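# Seat the L-shaped part flat in its matching tray pocket

## Task

Place the L-shaped part so it lies flat on the floor of the pocket shaped to fit it. It must stay there on its own, without the robot holding it in place. Nothing the robot is touching at the end may sag or drop once released, or the task fails.

## Robot and tools

Robot: two Kinova Gen3 seven-joint arms, left_arm and right_arm, each carrying a Robotiq 2F-85 parallel gripper and a wrist camera. Each arm's base is the root link of its URDF. left_arm's base sits at (-0.052, +0.315, 0) m and right_arm's at (-0.038, -0.358, 0) m in the scene frame, both nearly unrotated about z (right_arm is turned about 0.2 rad).

Scene frame: origin on the tabletop midway between the arms, +x out over the table, +z up, left_arm on the +y side. The names left and right refer to the arms, not to sides of any picture. The reference page from show_instructions shows the part and the tray.

Gripper frame: fingers point along the gripper's +z and close along its y. end_effector_position is the spot midway between the pads when shut. Closed fingertips extend about 19 mm past that point, open ones about 6 mm. Closing also pushes the tips roughly 13 mm farther from the wrist, so keep that clearance above the table or tray.

execute_actions takes {"actions": [...]} with at most one item, plus optional "pictures" (true/false; images come by default).
- Empty list: moves nothing and just reports the current state.
- Action: {"rows": [[18 numbers], ...], "steps": n}. Up to 15 rows and n up to 15 (default 15); each control step lasts 1/30 s. Row k is used on step k; if rows run out, the final row repeats.
- Wait: {"steps": n}, n up to 300, sends nothing new and returns when n steps have passed since the previous result (your thinking time is included).
Every row is a single flat list covering both arms, always 18 numbers: left_arm's 7 joint targets, its gripper position, its gripper speed, then the same nine for right_arm. Joint numbers are absolute target angles in radians, in the same column order as the Joint positions line: waist, shoulder, upper arm roll, elbow, forearm roll, wrist pitch, wrist roll. Stated ranges: waist, upper arm roll, forearm roll and wrist roll -69.115 to 69.115; shoulder -2.250 to 2.250; elbow -2.580 to 2.580; wrist pitch -2.100 to 2.100. The true end may differ by up to 0.013 rad. A target more than 0.013 rad beyond a stated end, and farther out than the joint currently is, gets the whole call rejected and nothing is sent. A target past the real end is clipped there, and the result then reports "joint sent to its limit" (possibly about an earlier, still-running action).
Gripper position is an absolute setting in [-1, 1]: +1 fully open (85 mm), 0 about 41 mm, pads touch near -0.8, and -1 keeps closing until blocked. Gripper speed in [-1, 1] sets how fast the gap changes: about 20 mm/s at -1, 85 at 0, 150 at +1. Grip force is not adjustable; a full close squeezes each pad with roughly 190–235 N. For a gentle grip, open, then command a position just a little narrower than the object. To release, command a position wider than the object. To leave a gripper alone, repeat its previous two numbers (0 is itself a command).

Motion: joint speed and acceleration are capped and joints are synchronized. Each step's target is held within 0.304 rad of the measured angle for the first four joints and 0.266 rad for the last three, and targets that would move the hand more than 70 mm from where it is are pulled back. Big moves therefore need several calls, and the arm may still be travelling when the result arrives. Between calls the arms keep heading for the last row sent until they settle or a step is HELD.

Result lines: a state line with each arm's end_effector_position (m) and end_effector_quat_wxyz in the scene frame (the printed position drifts from the true one, more at full reach); Joint positions and Joint velocities, one block per arm (rad, rad/s); position_measured_pct for the gripper, roughly 50 - 50 x position, so 0 is fully open; fingers stopping short of the request below about 90 means something is grasped or in the way, about 90 or slightly more means the pads closed on nothing or something very thin. "joint command not followed" means a clearance check altered or blocked joint targets on some steps; HELD marks steps where your row was partly or wholly not sent. MOTOR HOT appears from 60 °C; at 75 °C an OVER-TEMPERATURE FAULT makes that arm sag until it cools, so avoid holding loads idle for long. A torque fault (contact torque reaching the load limit: 50.2 N m for the first four joints, 31.6 for the last three, held weight included) stops the arm for 10 s and drops the rest of the call.



Avoid: dropping or knocking anything off the table, slamming or pressing hard, letting the arms collide or push each other, and leaving the part propped up only by a gripper. Occasional outside tugs on a held part or pushes on loose items may happen.

Each tool is called in YAML: its name, and indented under it one key for each argument.

Reference images:

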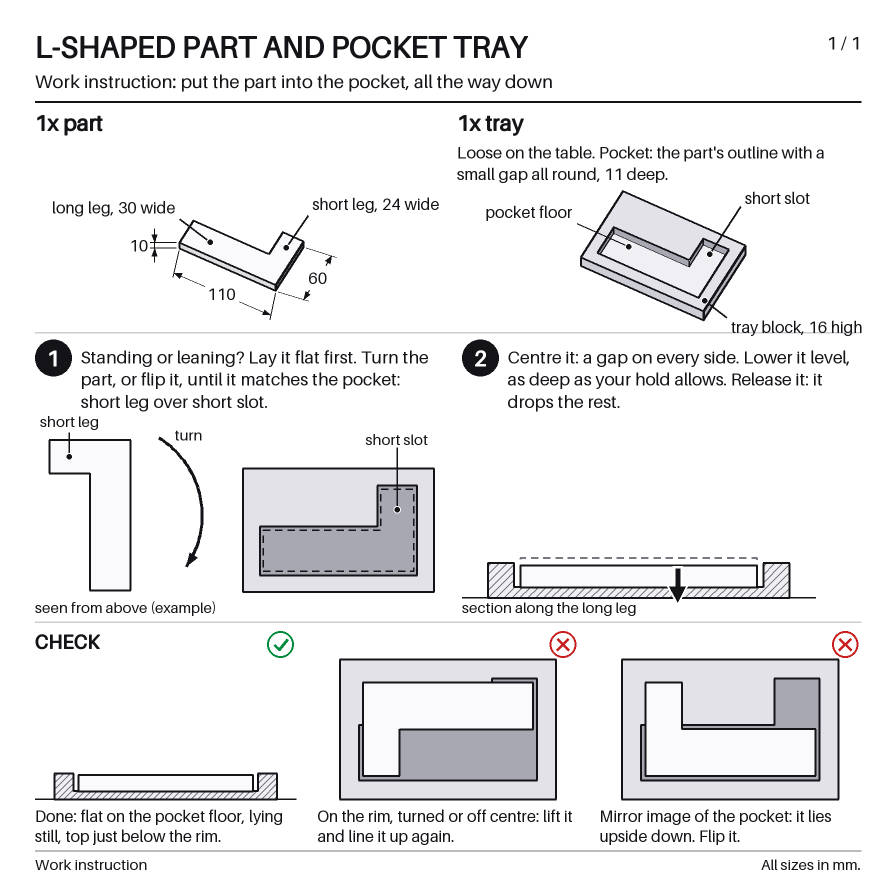

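## Session

execute_actions:
  actions: []

Scene clock: 0.00 s of 4530.00 s.
left_arm: end_effector_position=(+0.4567, +0.5922, +0.3867) position_measured_pct=0.0 end_effector_quat_wxyz=(+0.014, +0.846, +0.504, +0.171) | right_arm: end_effector_position=(+0.1445, -0.9080, +0.1844) position_measured_pct=0.0 end_effector_quat_wxyz=(+0.309, +0.801, +0.425, -0.287)
Joint positions: left_arm=[-0.897  0.425  0.58   1.18  -0.259  1.256 -0.862] | right_arm=[ 0.409  0.813  1.028  2.     0.277  0.066 -0.017]
Joint velocities: left_arm=[ 0.     0.     0.    -0.001 -0.     0.     0.   ] | right_arm=[ 0.001  0.     0.002  0.     0.001 -0.001  0.001]
Motor temperatures (°C, as the motors report them): left_arm=[29 27 25 28 33 34 31] | right_arm=[25 28 28 30 35 34 37]

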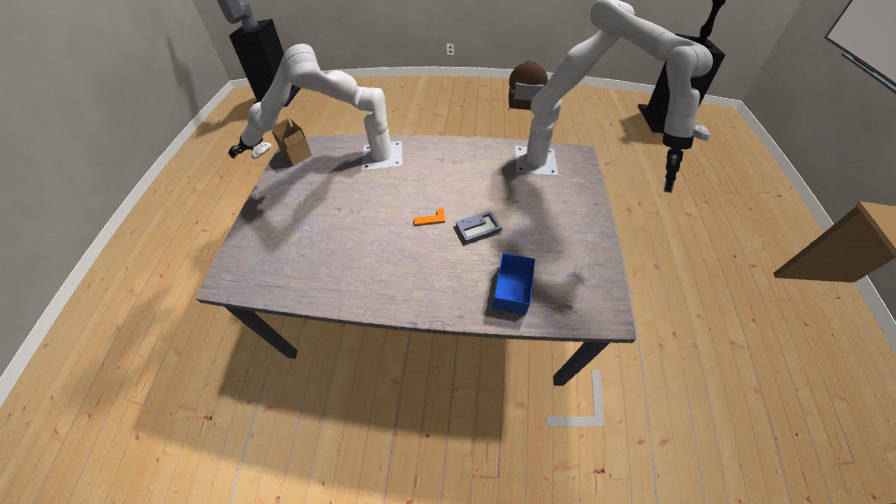

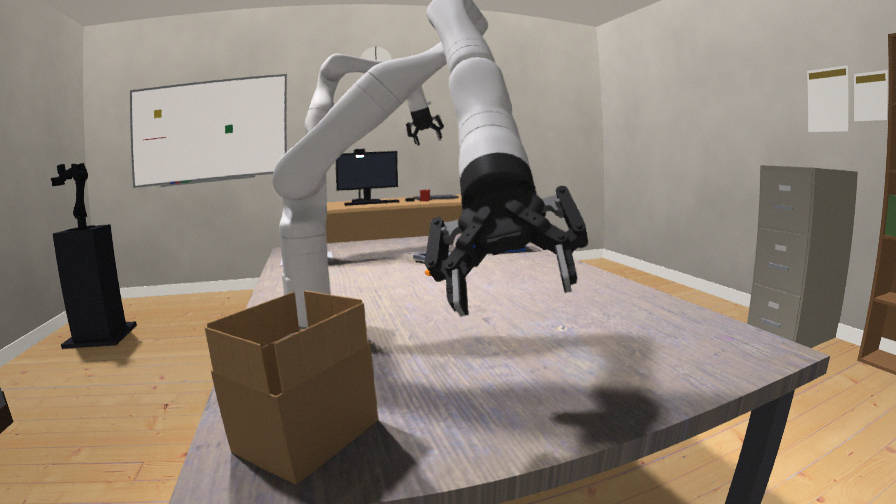

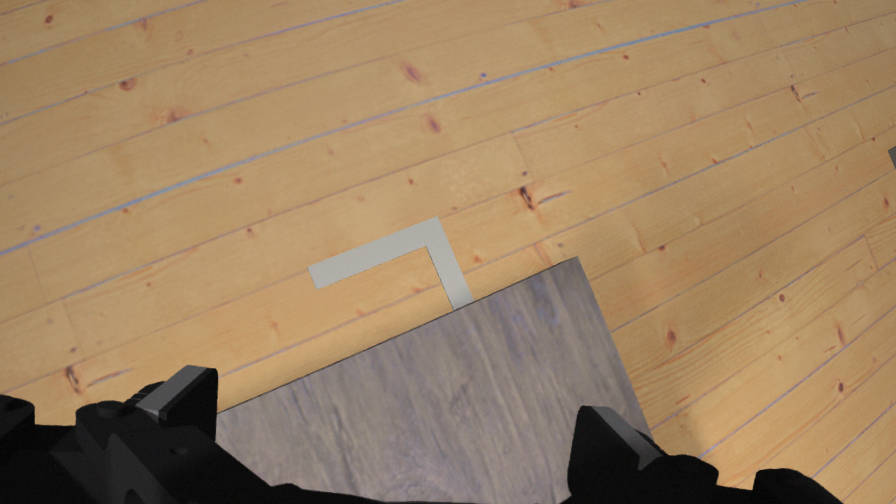

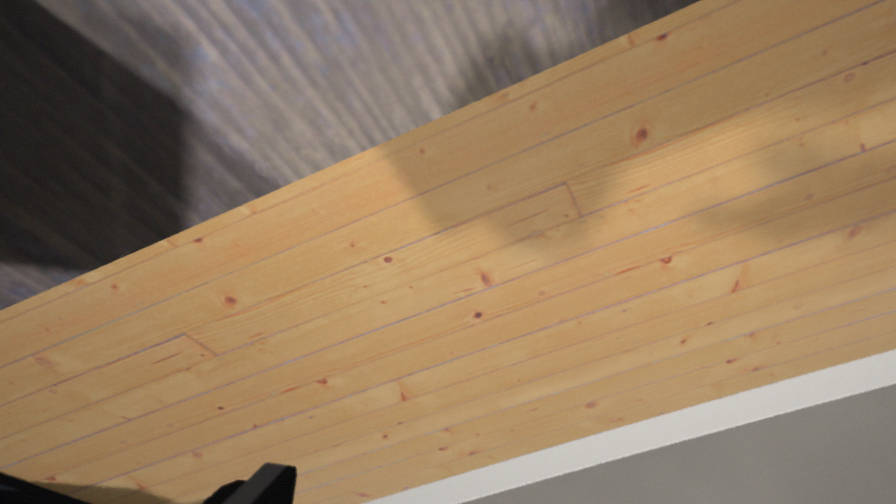

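zoom_image:
  camera: "cam_high"
  region: [400, 190, 520, 258]

Region (400, 190, 520, 258) of cam_high's 896x504 image, scaled by 4.200, with more detail than that image has; it fills the top 286 rows of this view, and the rest is white.

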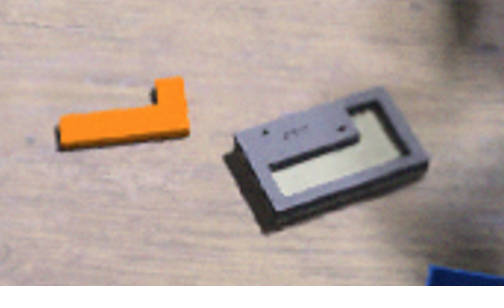

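execute_actions:
  actions:
    - {"rows":[[0.98,0.542,0,1.3,0,1.3,-0.5,1,0,0.409,0.813,1.028,2,0.277,0.066,-0.017,1,0]]}
  pictures: false

execute_actions:
  actions:
    - {"steps":120}

Scene clock: 7.83 s of 4530.00 s.
left_arm: end_effector_position=(+0.4570, +0.4719, +0.2700) position_measured_pct=0.0 end_effector_quat_wxyz=(+0.027, +0.792, +0.610, +0.019) | right_arm: end_effector_position=(+0.1447, -0.9082, +0.1845) position_measured_pct=0.0 end_effector_quat_wxyz=(+0.309, +0.801, +0.425, -0.287)
Joint positions: left_arm=[-0.461  0.522  0.165  1.279 -0.045  1.292 -0.57 ] | right_arm=[ 0.409  0.813  1.028  2.     0.277  0.066 -0.017]
Joint velocities: left_arm=[ 1.281  0.129 -1.115  0.137  0.282  0.05   0.452] | right_arm=[ 0.     0.    -0.     0.     0.001 -0.     0.   ]
Motor temperatures (°C, as the motors report them): left_arm=[29 28 25 28 33 34 31] | right_arm=[25 28 28 30 35 34 37]
Steps of this call (steps 1 to 90: nothing new was sent; then 4.33 s passed at rest; steps 91 to 105: all 15 steps of this action). Readings (joint positions | what the end effector reports):
91: left_arm=[-0.896 0.426 0.580 1.180 -0.259 1.256 -0.861] | right_arm=[0.409 0.813 1.028 2.000 0.277 0.066 -0.017] | left_arm position_measured_pct=0.0 | right_arm position_measured_pct=0.0
92: left_arm=[-0.890 0.428 0.575 1.181 -0.255 1.256 -0.857] | right_arm=[0.409 0.813 1.028 2.000 0.277 0.066 -0.017] | left_arm position_measured_pct=0.0 | right_arm position_measured_pct=0.0
94: left_arm=[-0.861 0.438 0.549 1.190 -0.234 1.260 -0.836] | right_arm=[0.409 0.813 1.028 2.000 0.277 0.066 -0.017] | left_arm position_measured_pct=0.0 | right_arm position_measured_pct=0.0
98: left_arm=[-0.747 0.474 0.441 1.228 -0.154 1.274 -0.741] | right_arm=[0.409 0.813 1.028 2.000 0.277 0.066 -0.017] | left_arm position_measured_pct=0.0 | right_arm position_measured_pct=0.0
105: the state above

Scene clock: 11.83 s of 4530.00 s.
left_arm: end_effector_position=(+0.2185, -0.1289, +0.2498) position_measured_pct=0.0 end_effector_quat_wxyz=(-0.000, +0.999, +0.047, -0.000) | right_arm: end_effector_position=(+0.1447, -0.9082, +0.1845) position_measured_pct=0.0 end_effector_quat_wxyz=(+0.309, +0.801, +0.425, -0.287)
Joint positions: left_arm=[ 0.98   0.542  0.     1.3    0.     1.3   -0.5  ] | right_arm=[ 0.409  0.813  1.028  2.     0.277  0.066 -0.017]
Joint velocities: left_arm=[ 0.001 -0.002  0.    -0.    -0.    -0.001 -0.   ] | right_arm=[-0.     0.     0.     0.    -0.     0.001  0.001]
Motor temperatures (°C, as the motors report them): left_arm=[29 28 25 28 33 34 31] | right_arm=[25 28 28 30 35 34 37]
Steps of this call (steps 1 to 75: the robot went on to your last target; steps 76 to 120: nothing new was sent). Readings (joint positions | what the end effector reports):
1: left_arm=[-0.420 0.526 0.131 1.283 -0.036 1.294 -0.557] | right_arm=[0.409 0.813 1.028 2.000 0.277 0.066 -0.017] | left_arm position_measured_pct=0.0 | right_arm position_measured_pct=0.0
2: left_arm=[-0.382 0.529 0.103 1.287 -0.030 1.295 -0.546] | right_arm=[0.409 0.813 1.028 2.000 0.277 0.066 -0.017] | left_arm position_measured_pct=0.0 | right_arm position_measured_pct=0.0
4: left_arm=[-0.313 0.533 0.062 1.291 -0.021 1.296 -0.532] | right_arm=[0.409 0.813 1.028 2.000 0.277 0.066 -0.017] | left_arm position_measured_pct=0.0 | right_arm position_measured_pct=0.0
8: left_arm=[-0.186 0.537 0.034 1.295 -0.011 1.298 -0.517] | right_arm=[0.409 0.813 1.028 2.000 0.277 0.066 -0.017] | left_arm position_measured_pct=0.0 | right_arm position_measured_pct=0.0
120: the state above
All arms were judged still, so your last target was given up. Only a new action makes them travel on or press farther. Fingers that are still opening or closing keep moving.

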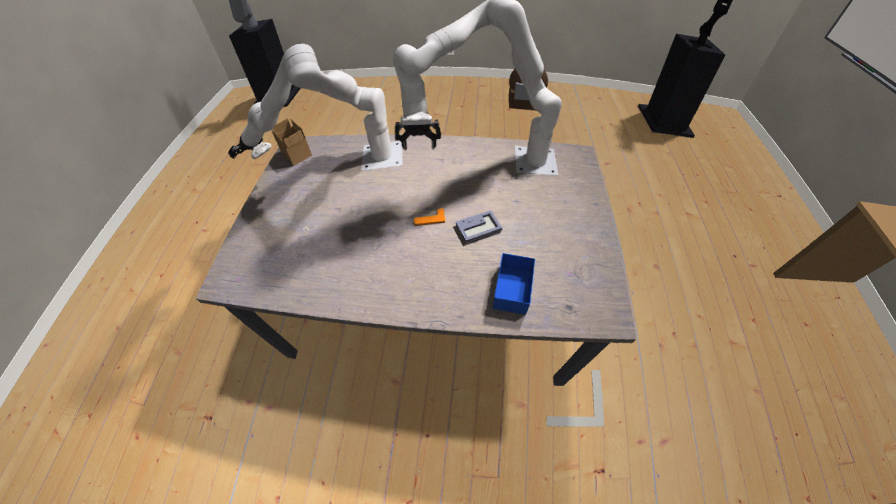

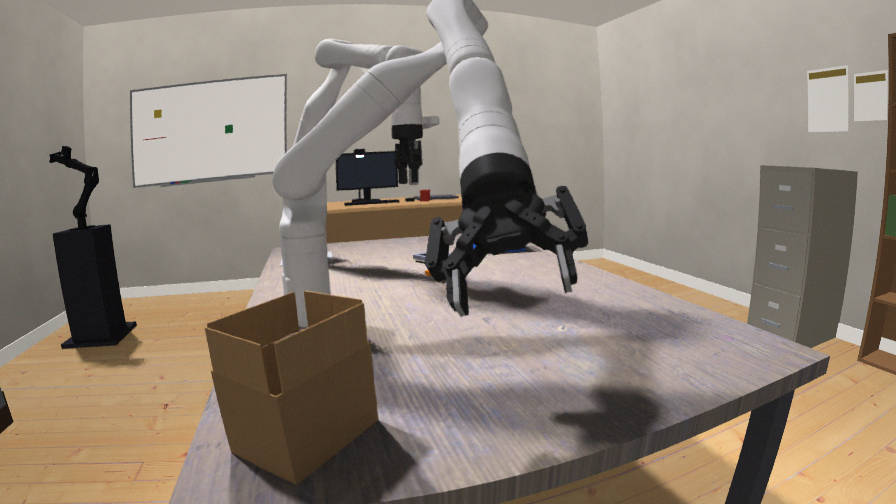

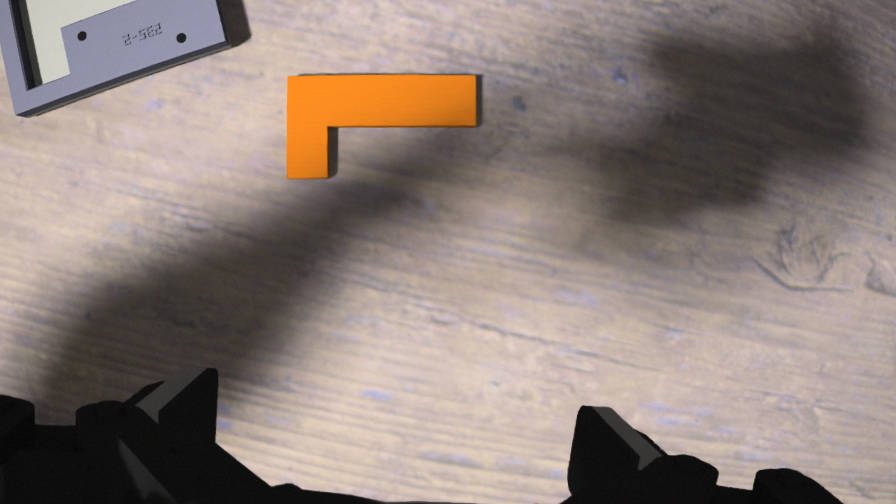

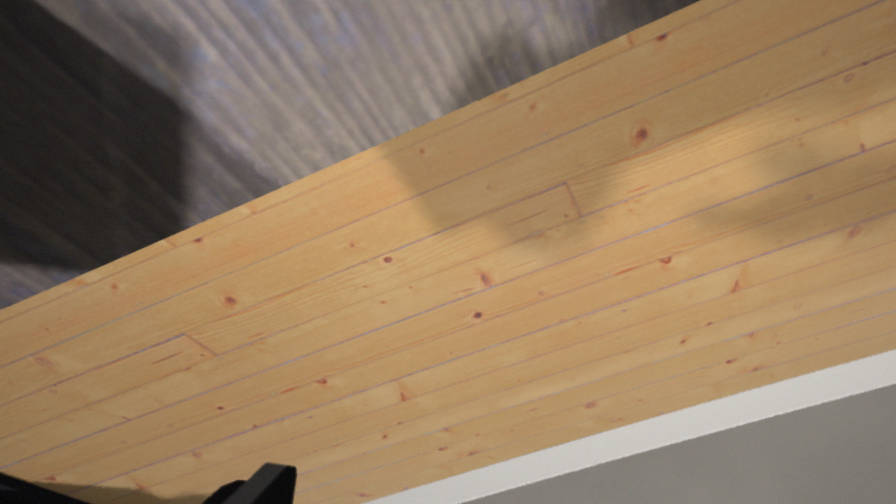

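execute_actions:
  actions:
    - {"rows":[[0.85,0.781,0,1.371,0,0.99,1.05,1,0,0.409,0.813,1.028,2,0.277,0.066,-0.017,1,0]]}
  pictures: false

execute_actions:
  actions:
    - {"steps":60}

Scene clock: 18.00 s of 4530.00 s.
left_arm: end_effector_position=(+0.2918, -0.1225, +0.1171) position_measured_pct=0.0 end_effector_quat_wxyz=(-0.000, +0.947, +0.321, +0.000) | right_arm: end_effector_position=(+0.1447, -0.9082, +0.1845) position_measured_pct=0.0 end_effector_quat_wxyz=(+0.309, +0.801, +0.425, -0.287)
Joint positions: left_arm=[ 0.865  0.754 -0.     1.364 -0.     1.025 -0.057] | right_arm=[ 0.409  0.813  1.028  2.     0.277  0.066 -0.017]
Joint velocities: left_arm=[-0.094  0.172  0.002  0.052  0.001 -0.235  1.215] | right_arm=[-0.001  0.     0.001 -0.    -0.001 -0.    -0.   ]
Motor temperatures (°C, as the motors report them): left_arm=[29 28 25 28 33 34 31] | right_arm=[25 28 28 30 35 34 37]
Steps of this call (steps 1 to 90: nothing new was sent; then 2.67 s passed at rest; steps 91 to 105: all 15 steps of this action). Readings (joint positions | what the end effector reports):
91: left_arm=[0.979 0.543 0.000 1.300 0.000 1.299 -0.499] | right_arm=[0.409 0.813 1.028 2.000 0.277 0.066 -0.017] | left_arm position_measured_pct=0.0 | right_arm position_measured_pct=0.0
92: left_arm=[0.976 0.548 0.001 1.301 0.000 1.295 -0.495] | right_arm=[0.409 0.813 1.028 2.000 0.277 0.066 -0.017] | left_arm position_measured_pct=0.0 | right_arm position_measured_pct=0.0
94: left_arm=[0.961 0.576 0.002 1.308 0.001 1.266 -0.467] | right_arm=[0.409 0.813 1.028 2.000 0.277 0.066 -0.017] | left_arm position_measured_pct=0.0 | right_arm position_measured_pct=0.0
98: left_arm=[0.911 0.668 0.001 1.335 0.000 1.149 -0.341] | right_arm=[0.409 0.813 1.028 2.000 0.277 0.066 -0.017] | left_arm position_measured_pct=0.0 | right_arm position_measured_pct=0.0
105: the state above

Scene clock: 20.00 s of 4530.00 s.
left_arm: end_effector_position=(+0.2997, -0.1193, +0.0997) position_measured_pct=0.0 end_effector_quat_wxyz=(-0.000, +0.631, +0.776, +0.000) | right_arm: end_effector_position=(+0.1447, -0.9082, +0.1845) position_measured_pct=0.0 end_effector_quat_wxyz=(+0.309, +0.801, +0.425, -0.287)
Joint positions: left_arm=[0.85  0.781 0.    1.371 0.    0.99  1.05 ] | right_arm=[ 0.409  0.813  1.028  2.     0.277  0.066 -0.017]
Joint velocities: left_arm=[-0.001 -0.001 -0.     0.     0.     0.001 -0.   ] | right_arm=[ 0.001 -0.    -0.     0.    -0.001  0.     0.001]
Motor temperatures (°C, as the motors report them): left_arm=[29 28 25 28 33 34 31] | right_arm=[25 28 28 30 35 34 37]
Steps of this call (steps 1 to 45: the robot went on to your last target; steps 46 to 60: nothing new was sent). Readings (joint positions | what the end effector reports):
1: left_arm=[0.862 0.759 -0.000 1.365 -0.000 1.018 -0.016] | right_arm=[0.409 0.813 1.028 2.000 0.277 0.066 -0.017] | left_arm position_measured_pct=0.0 | right_arm position_measured_pct=0.0
2: left_arm=[0.860 0.763 -0.000 1.366 -0.000 1.012 0.024] | right_arm=[0.409 0.813 1.028 2.000 0.277 0.066 -0.017] | left_arm position_measured_pct=0.0 | right_arm position_measured_pct=0.0
4: left_arm=[0.856 0.769 -0.000 1.368 -0.000 1.004 0.106] | right_arm=[0.409 0.813 1.028 2.000 0.277 0.066 -0.017] | left_arm position_measured_pct=0.0 | right_arm position_measured_pct=0.0
8: left_arm=[0.853 0.776 -0.000 1.370 -0.000 0.996 0.268] | right_arm=[0.409 0.813 1.028 2.000 0.277 0.066 -0.017] | left_arm position_measured_pct=0.0 | right_arm position_measured_pct=0.0
60: the state above
All arms were judged still, so your last target was given up. Only a new action makes them travel on or press farther. Fingers that are still opening or closing keep moving.

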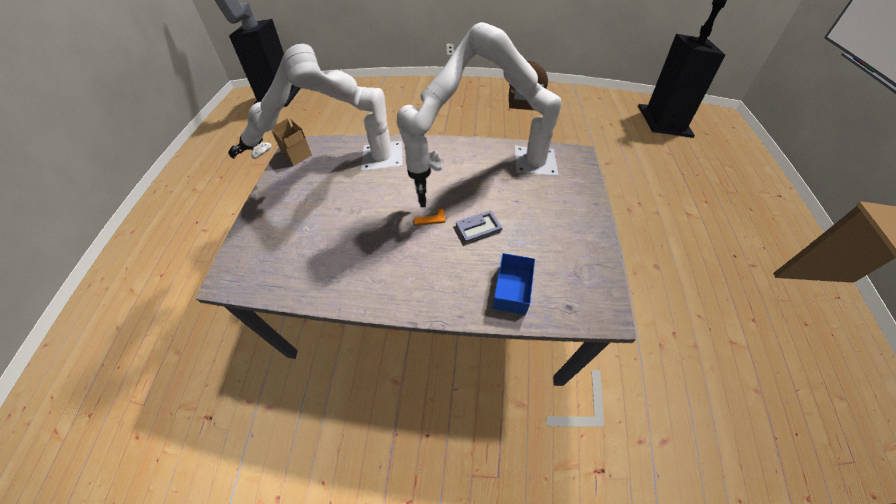

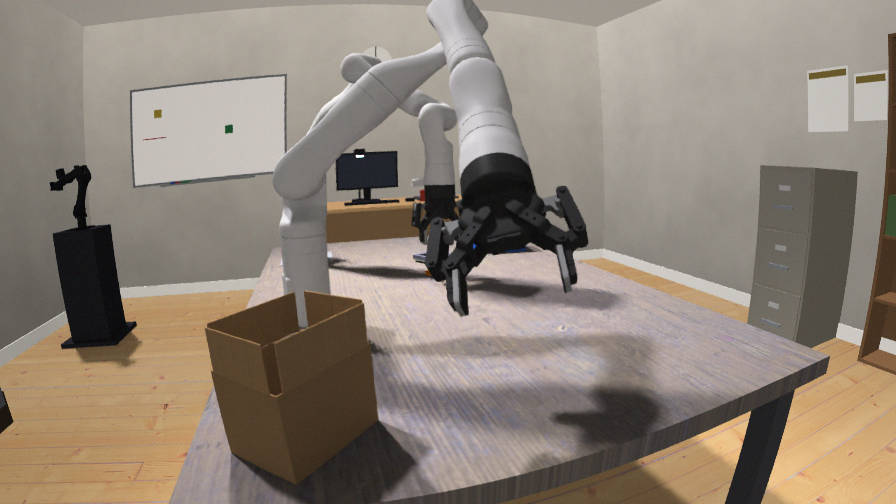

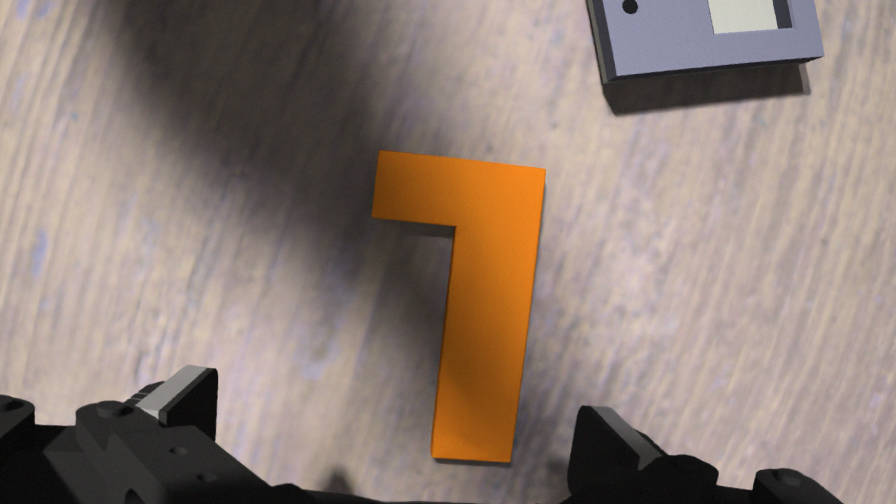

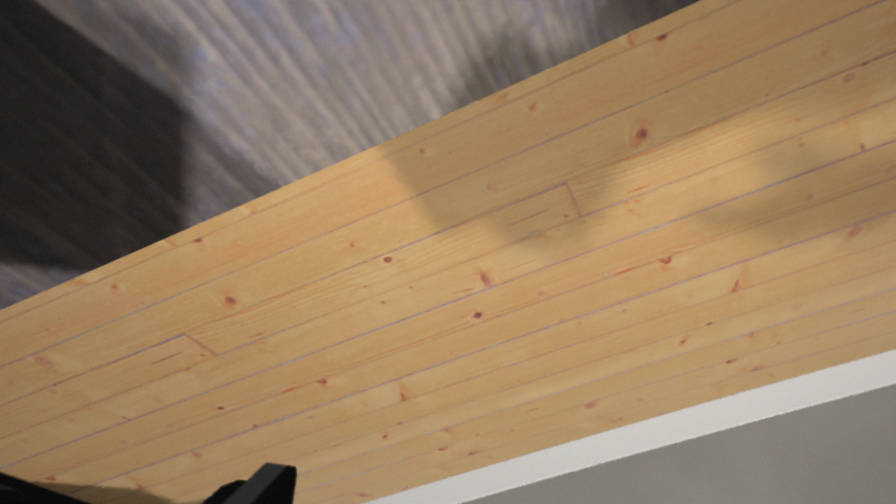

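execute_actions:
  actions:
    - {"rows":[[0.786,0.84,0,1.401,0,0.9,0.986,0.2,0,0.409,0.813,1.028,2,0.277,0.066,-0.017,1,0]]}
  pictures: false

execute_actions:
  actions:
    - {"rows":[[0.786,0.894,0,1.426,0,0.822,0.986,0.2,0,0.409,0.813,1.028,2,0.277,0.066,-0.017,1,0]]}
  pictures: false

execute_actions:
  actions:
    - {"steps":20}

Scene clock: 26.97 s of 4530.00 s.
left_arm: end_effector_position=(+0.3274, -0.0968, +0.0593) position_measured_pct=36.5 end_effector_quat_wxyz=(+0.000, +0.632, +0.775, -0.000) | right_arm: end_effector_position=(+0.1447, -0.9082, +0.1845) position_measured_pct=0.0 end_effector_quat_wxyz=(+0.309, +0.801, +0.425, -0.287)
Joint positions: left_arm=[ 0.786  0.84  -0.     1.401 -0.     0.9    0.986] | right_arm=[ 0.409  0.813  1.028  2.     0.277  0.066 -0.017]
Joint velocities: left_arm=[-0.005  0.003 -0.001  0.    -0.    -0.001  0.   ] | right_arm=[-0.001  0.    -0.001  0.     0.     0.001 -0.   ]
Motor temperatures (°C, as the motors report them): left_arm=[29 28 25 28 33 34 31] | right_arm=[25 28 28 30 35 34 37]
Steps of this call (steps 1 to 90: nothing new was sent; then 3.47 s passed at rest; steps 91 to 105: all 15 steps of this action). Readings (joint positions | what the end effector reports):
91: left_arm=[0.849 0.782 0.000 1.371 0.000 0.989 1.049] | right_arm=[0.409 0.813 1.028 2.000 0.277 0.066 -0.017] | left_arm position_measured_pct=0.0 | right_arm position_measured_pct=0.0
92: left_arm=[0.843 0.787 0.002 1.373 0.001 0.983 1.045] | right_arm=[0.409 0.813 1.028 2.000 0.277 0.066 -0.017] | left_arm position_measured_pct=0.4 | right_arm position_measured_pct=0.0
94: left_arm=[0.817 0.811 0.004 1.384 0.001 0.948 1.021] | right_arm=[0.409 0.813 1.028 2.000 0.277 0.066 -0.017] | left_arm position_measured_pct=4.4 | right_arm position_measured_pct=0.0
98: left_arm=[0.788 0.838 -0.003 1.401 -0.001 0.901 0.986] | right_arm=[0.409 0.813 1.028 2.000 0.277 0.066 -0.017] | left_arm position_measured_pct=15.9 | right_arm position_measured_pct=0.0
105: the state above

Scene clock: 27.47 s of 4530.00 s.
left_arm: end_effector_position=(+0.3263, -0.0954, +0.0231) position_measured_pct=40.1 end_effector_quat_wxyz=(-0.000, +0.631, +0.776, +0.000) | right_arm: end_effector_position=(+0.1447, -0.9082, +0.1845) position_measured_pct=0.0 end_effector_quat_wxyz=(+0.309, +0.801, +0.425, -0.287)
Joint positions: left_arm=[ 0.786  0.894 -0.     1.426  0.     0.822  0.986] | right_arm=[ 0.409  0.813  1.028  2.     0.277  0.066 -0.017]
Joint velocities: left_arm=[ 0.001  0.003  0.    -0.    -0.     0.001 -0.   ] | right_arm=[ 0.    -0.     0.001  0.    -0.    -0.    -0.   ]
Motor temperatures (°C, as the motors report them): left_arm=[29 28 25 28 33 34 31] | right_arm=[25 28 28 30 35 34 37]
Steps of this call (steps 1 to 15: all 15 steps of this action). Readings (joint positions | what the end effector reports):
1: left_arm=[0.786 0.841 -0.000 1.401 -0.000 0.899 0.986] | right_arm=[0.409 0.813 1.028 2.000 0.277 0.066 -0.017] | left_arm position_measured_pct=38.1 | right_arm position_measured_pct=0.0
2: left_arm=[0.786 0.846 0.000 1.403 -0.000 0.893 0.986] | right_arm=[0.409 0.813 1.028 2.000 0.277 0.066 -0.017] | left_arm position_measured_pct=38.9 | right_arm position_measured_pct=0.0
4: left_arm=[0.786 0.872 0.000 1.413 -0.000 0.857 0.986] | right_arm=[0.409 0.813 1.028 2.000 0.277 0.066 -0.017] | left_arm position_measured_pct=39.7 | right_arm position_measured_pct=0.0
8: left_arm=[0.786 0.892 -0.000 1.426 -0.000 0.823 0.986] | right_arm=[0.409 0.813 1.028 2.000 0.277 0.066 -0.017] | left_arm position_measured_pct=40.1 | right_arm position_measured_pct=0.0
15: the state above

Scene clock: 28.13 s of 4530.00 s.
left_arm: end_effector_position=(+0.3263, -0.0954, +0.0229) position_measured_pct=40.1 end_effector_quat_wxyz=(-0.000, +0.631, +0.776, +0.000) | right_arm: end_effector_position=(+0.1447, -0.9082, +0.1845) position_measured_pct=0.0 end_effector_quat_wxyz=(+0.309, +0.801, +0.425, -0.287)
Joint positions: left_arm=[0.786 0.894 0.    1.426 0.    0.822 0.986] | right_arm=[ 0.409  0.813  1.028  2.     0.277  0.066 -0.017]
Joint velocities: left_arm=[ 0.    -0.001  0.    -0.001  0.    -0.    -0.   ] | right_arm=[-0.    -0.    -0.001  0.    -0.    -0.    -0.001]
Motor temperatures (°C, as the motors report them): left_arm=[29 28 25 28 33 34 31] | right_arm=[25 29 28 30 35 34 37]
Steps of this call (steps 1 to 15: the robot went on to your last target; steps 16 to 20: nothing new was sent). Readings (joint positions | what the end effector reports):
1: left_arm=[0.786 0.894 -0.000 1.426 0.000 0.822 0.986] | right_arm=[0.409 0.813 1.028 2.000 0.277 0.066 -0.017] | left_arm position_measured_pct=40.1 | right_arm position_measured_pct=0.0
2: left_arm=[0.786 0.894 -0.000 1.426 0.000 0.822 0.986] | right_arm=[0.409 0.813 1.028 2.000 0.277 0.066 -0.017] | left_arm position_measured_pct=40.1 | right_arm position_measured_pct=0.0
4: left_arm=[0.786 0.894 -0.000 1.426 0.000 0.822 0.986] | right_arm=[0.409 0.813 1.028 2.000 0.277 0.066 -0.017] | left_arm position_measured_pct=40.1 | right_arm position_measured_pct=0.0
8: left_arm=[0.786 0.894 0.000 1.426 0.000 0.822 0.986] | right_arm=[0.409 0.813 1.028 2.000 0.277 0.066 -0.017] | left_arm position_measured_pct=40.1 | right_arm position_measured_pct=0.0
20: the state above
All arms were judged still, so your last target was given up. Only a new action makes them travel on or press farther. Fingers that are still opening or closing keep moving.

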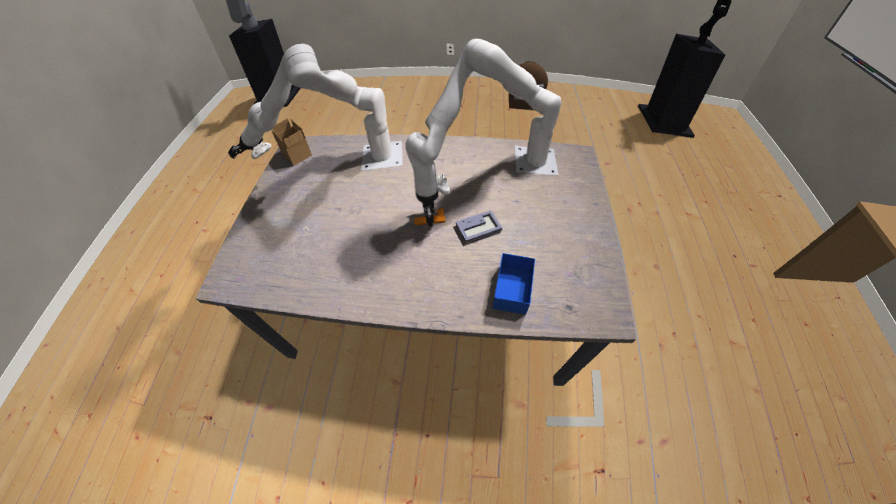

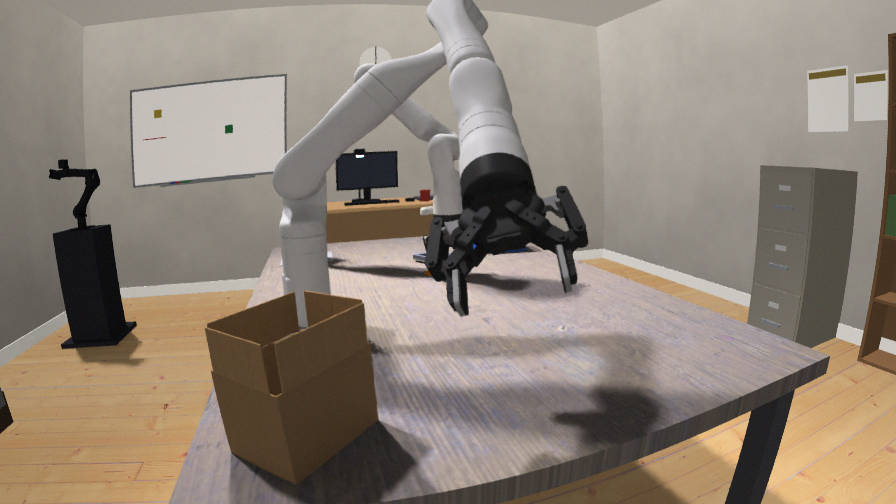

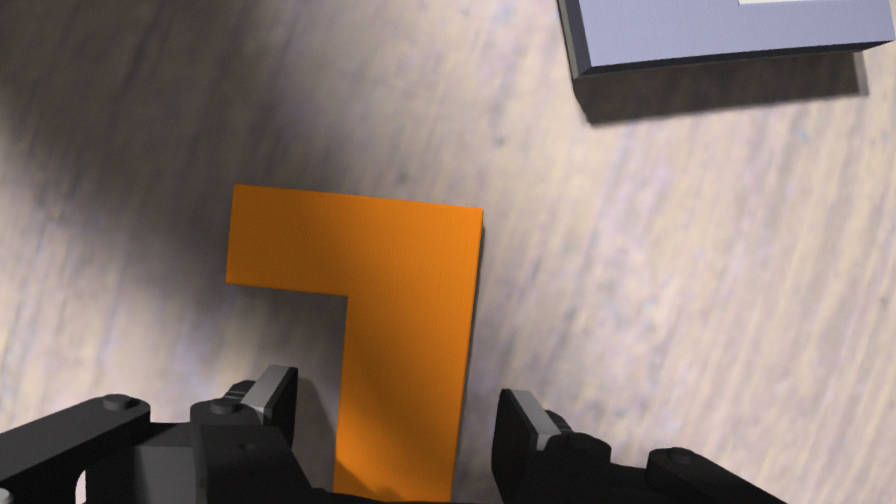

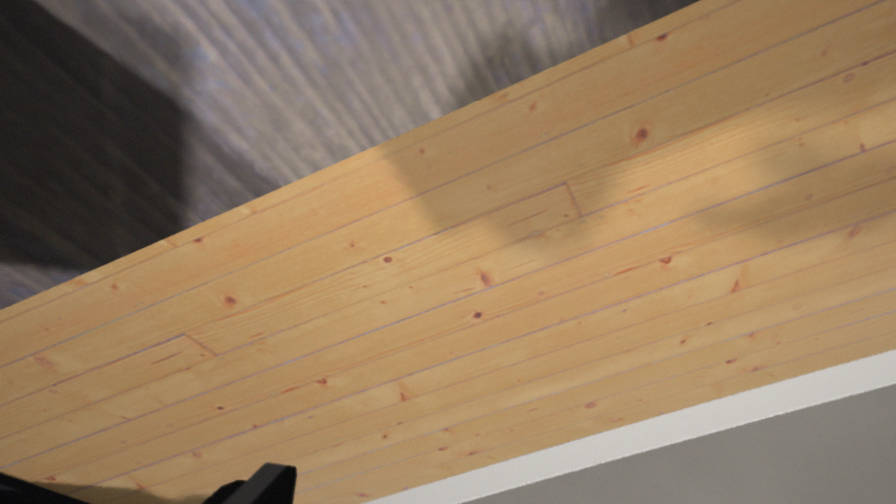

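execute_actions:
  actions:
    - {"rows":[[0.786,0.894,0,1.426,0,0.822,0.986,-1,0,0.409,0.813,1.028,2,0.277,0.066,-0.017,1,0]]}
  pictures: false

execute_actions:
  actions:
    - {"rows":[[0.786,0.83,0,1.401,0,0.91,0.986,-1,0,0.409,0.813,1.028,2,0.277,0.066,-0.017,1,0]]}
  pictures: false

execute_actions:
  actions:
    - {"rows":[[0.464,0.693,0,1.732,0,0.716,0.854,-1,0,0.409,0.813,1.028,2,0.277,0.066,-0.017,1,0]]}
  pictures: false

execute_actions:
  actions:
    - {"steps":30}

Scene clock: 35.17 s of 4530.00 s.
left_arm: end_effector_position=(+0.3265, -0.0956, +0.0236) position_measured_pct=65.1 end_effector_quat_wxyz=(+0.000, +0.631, +0.776, -0.000) | right_arm: end_effector_position=(+0.1447, -0.9082, +0.1845) position_measured_pct=0.0 end_effector_quat_wxyz=(+0.309, +0.801, +0.425, -0.287)
Joint positions: left_arm=[0.786 0.893 0.    1.426 0.    0.822 0.986] | right_arm=[ 0.409  0.813  1.028  2.     0.277  0.066 -0.017]
Joint velocities: left_arm=[ 0.    -0.     0.     0.001  0.    -0.    -0.   ] | right_arm=[ 0.     0.    -0.     0.     0.    -0.    -0.001]
Motor temperatures (°C, as the motors report them): left_arm=[29 29 25 28 33 34 31] | right_arm=[25 29 28 30 35 34 37]
Steps of this call (steps 1 to 90: nothing new was sent; then 3.53 s passed at rest; steps 91 to 105: all 15 steps of this action). Readings (joint positions | what the end effector reports):
91: left_arm=[0.786 0.894 0.000 1.426 -0.000 0.822 0.986] | right_arm=[0.409 0.813 1.028 2.000 0.277 0.066 -0.017] | left_arm position_measured_pct=40.1 | right_arm position_measured_pct=0.0
92: left_arm=[0.786 0.894 0.000 1.426 0.000 0.822 0.986] | right_arm=[0.409 0.813 1.028 2.000 0.277 0.066 -0.017] | left_arm position_measured_pct=40.5 | right_arm position_measured_pct=0.0
94: left_arm=[0.786 0.894 0.000 1.426 0.000 0.822 0.986] | right_arm=[0.409 0.813 1.028 2.000 0.277 0.066 -0.017] | left_arm position_measured_pct=44.4 | right_arm position_measured_pct=0.0
98: left_arm=[0.786 0.894 0.000 1.426 0.000 0.822 0.986] | right_arm=[0.409 0.813 1.028 2.000 0.277 0.066 -0.017] | left_arm position_measured_pct=56.0 | right_arm position_measured_pct=0.0
105: the state above

Scene clock: 35.67 s of 4530.00 s.
left_arm: end_effector_position=(+0.3269, -0.0959, +0.0645) position_measured_pct=65.1 end_effector_quat_wxyz=(+0.000, +0.631, +0.776, -0.000) | right_arm: end_effector_position=(+0.1447, -0.9082, +0.1845) position_measured_pct=0.0 end_effector_quat_wxyz=(+0.309, +0.801, +0.425, -0.287)
Joint positions: left_arm=[ 0.786  0.83  -0.     1.401 -0.     0.91   0.986] | right_arm=[ 0.409  0.813  1.028  2.     0.277  0.066 -0.017]
Joint velocities: left_arm=[-0.    -0.004 -0.     0.     0.    -0.001 -0.   ] | right_arm=[-0.     0.    -0.001  0.    -0.001  0.    -0.   ]
Motor temperatures (°C, as the motors report them): left_arm=[29 29 25 28 33 34 31] | right_arm=[25 29 28 30 35 34 37]
Steps of this call (steps 1 to 15: all 15 steps of this action). Readings (joint positions | what the end effector reports):
1: left_arm=[0.786 0.892 0.000 1.425 0.000 0.823 0.986] | right_arm=[0.409 0.813 1.028 2.000 0.277 0.066 -0.017] | left_arm position_measured_pct=65.1 | right_arm position_measured_pct=0.0
2: left_arm=[0.786 0.887 -0.000 1.424 0.000 0.829 0.986] | right_arm=[0.409 0.813 1.028 2.000 0.277 0.066 -0.017] | left_arm position_measured_pct=65.1 | right_arm position_measured_pct=0.0
4: left_arm=[0.786 0.860 -0.000 1.416 0.000 0.864 0.986] | right_arm=[0.409 0.813 1.028 2.000 0.277 0.066 -0.017] | left_arm position_measured_pct=65.1 | right_arm position_measured_pct=0.0
8: left_arm=[0.786 0.832 0.000 1.400 0.000 0.909 0.986] | right_arm=[0.409 0.813 1.028 2.000 0.277 0.066 -0.017] | left_arm position_measured_pct=65.1 | right_arm position_measured_pct=0.0
15: the state above

Scene clock: 36.17 s of 4530.00 s.
left_arm: end_effector_position=(+0.3633, +0.0728, +0.0597) position_measured_pct=65.1 end_effector_quat_wxyz=(-0.000, +0.560, +0.829, +0.001) | right_arm: end_effector_position=(+0.1447, -0.9082, +0.1845) position_measured_pct=0.0 end_effector_quat_wxyz=(+0.309, +0.801, +0.425, -0.287)
Joint positions: left_arm=[ 0.484  0.703 -0.003  1.712 -0.001  0.727  0.861] | right_arm=[ 0.409  0.813  1.028  2.     0.277  0.066 -0.017]
Joint velocities: left_arm=[-0.35  -0.135 -0.017  0.411 -0.003 -0.234 -0.164] | right_arm=[-0.     0.    -0.     0.     0.     0.    -0.001]
Motor temperatures (°C, as the motors report them): left_arm=[29 29 25 28 33 34 31] | right_arm=[25 29 28 30 35 34 37]
Steps of this call (steps 1 to 15: all 15 steps of this action). Readings (joint positions | what the end effector reports):
1: left_arm=[0.785 0.830 0.000 1.402 0.000 0.910 0.986] | right_arm=[0.409 0.813 1.028 2.000 0.277 0.066 -0.017] | left_arm position_measured_pct=65.1 | right_arm position_measured_pct=0.0
2: left_arm=[0.779 0.827 0.002 1.407 0.001 0.906 0.984] | right_arm=[0.409 0.813 1.028 2.000 0.277 0.066 -0.017] | left_arm position_measured_pct=65.1 | right_arm position_measured_pct=0.0
4: left_arm=[0.752 0.813 0.004 1.433 0.001 0.890 0.973] | right_arm=[0.409 0.813 1.028 2.000 0.277 0.066 -0.017] | left_arm position_measured_pct=65.1 | right_arm position_measured_pct=0.0
8: left_arm=[0.649 0.769 0.001 1.535 0.000 0.829 0.931] | right_arm=[0.409 0.813 1.028 2.000 0.277 0.066 -0.017] | left_arm position_measured_pct=65.1 | right_arm position_measured_pct=0.0
15: the state above

Scene clock: 37.17 s of 4530.00 s.
left_arm: end_effector_position=(+0.3628, +0.0822, +0.0602) position_measured_pct=65.1 end_effector_quat_wxyz=(+0.000, +0.555, +0.832, +0.000) | right_arm: end_effector_position=(+0.1447, -0.9082, +0.1845) position_measured_pct=0.0 end_effector_quat_wxyz=(+0.309, +0.801, +0.425, -0.287)
Joint positions: left_arm=[ 0.464  0.693  0.     1.732 -0.     0.716  0.854] | right_arm=[ 0.409  0.813  1.028  2.     0.277  0.066 -0.017]
Joint velocities: left_arm=[ 0.001  0.    -0.    -0.001 -0.    -0.001 -0.   ] | right_arm=[ 0.  0. -0. -0. -0.  0. -0.]
Motor temperatures (°C, as the motors report them): left_arm=[29 29 25 28 33 34 31] | right_arm=[25 29 28 30 35 34 37]
Steps of this call (steps 1 to 30: the robot went on to your last target). Readings (joint positions | what the end effector reports):
1: left_arm=[0.475 0.699 -0.003 1.723 -0.001 0.721 0.857] | right_arm=[0.409 0.813 1.028 2.000 0.277 0.066 -0.017] | left_arm position_measured_pct=65.1 | right_arm position_measured_pct=0.0
2: left_arm=[0.471 0.698 -0.003 1.728 -0.001 0.718 0.855] | right_arm=[0.409 0.813 1.028 2.000 0.277 0.066 -0.017] | left_arm position_measured_pct=65.1 | right_arm position_measured_pct=0.0
4: left_arm=[0.469 0.696 -0.001 1.731 -0.000 0.716 0.854] | right_arm=[0.409 0.813 1.028 2.000 0.277 0.066 -0.017] | left_arm position_measured_pct=65.1 | right_arm position_measured_pct=0.0
8: left_arm=[0.466 0.694 -0.000 1.732 -0.000 0.716 0.854] | right_arm=[0.409 0.813 1.028 2.000 0.277 0.066 -0.017] | left_arm position_measured_pct=65.1 | right_arm position_measured_pct=0.0
30: the state above
All arms were judged still, so your last target was given up. Only a new action makes them travel on or press farther. Fingers that are still opening or closing keep moving.

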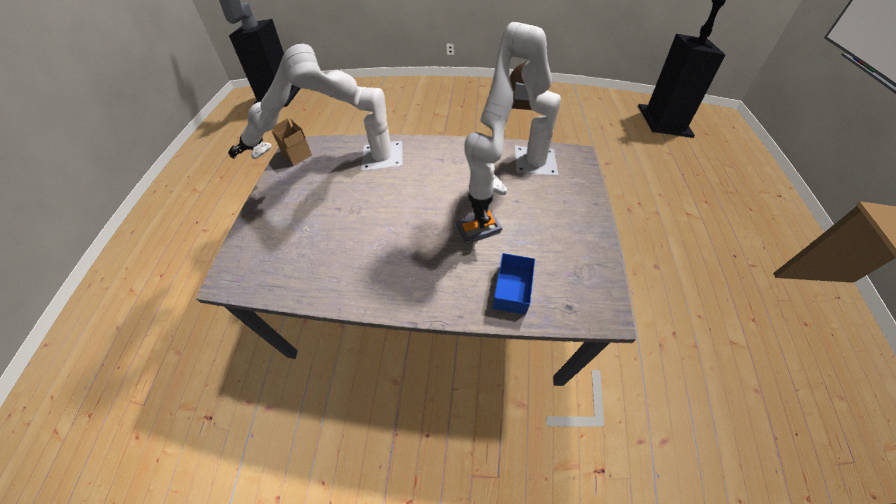

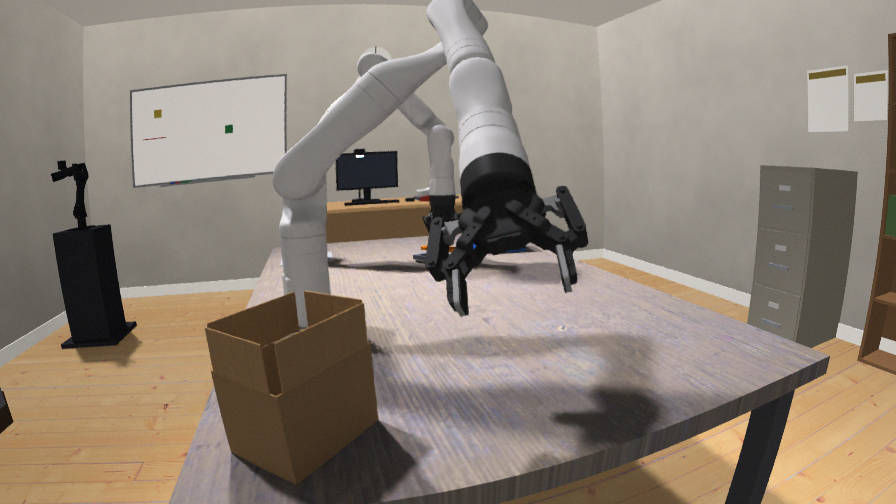

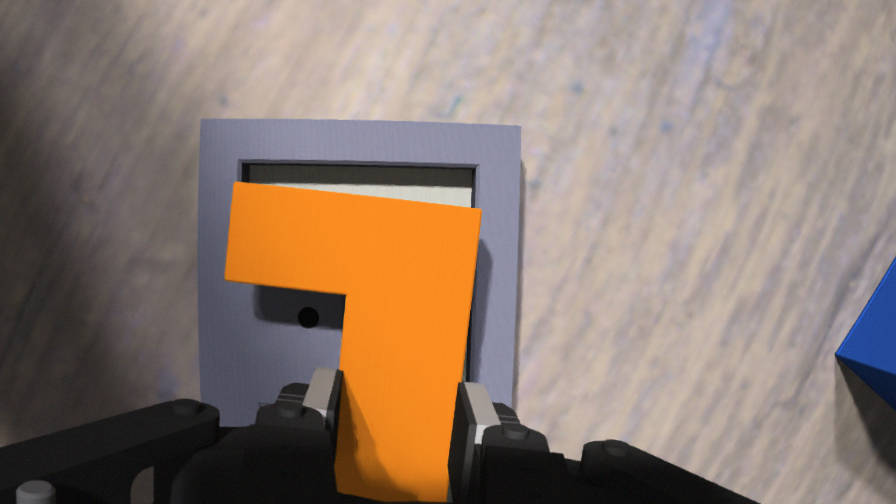

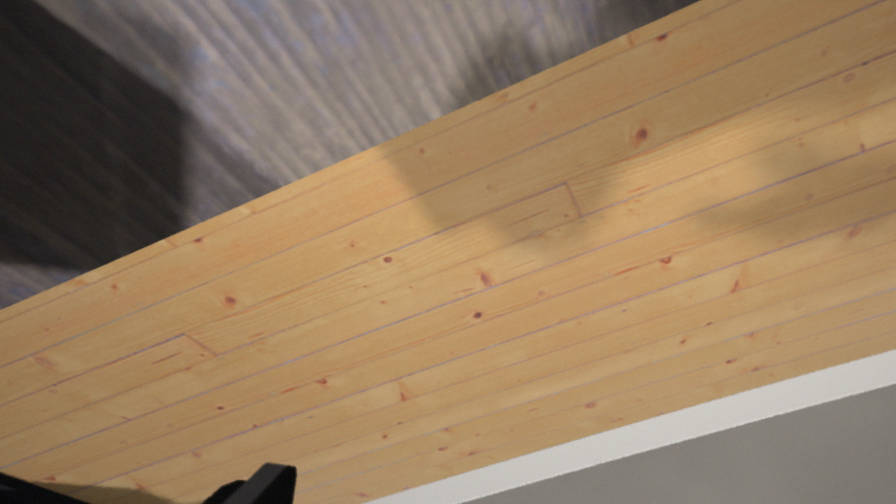

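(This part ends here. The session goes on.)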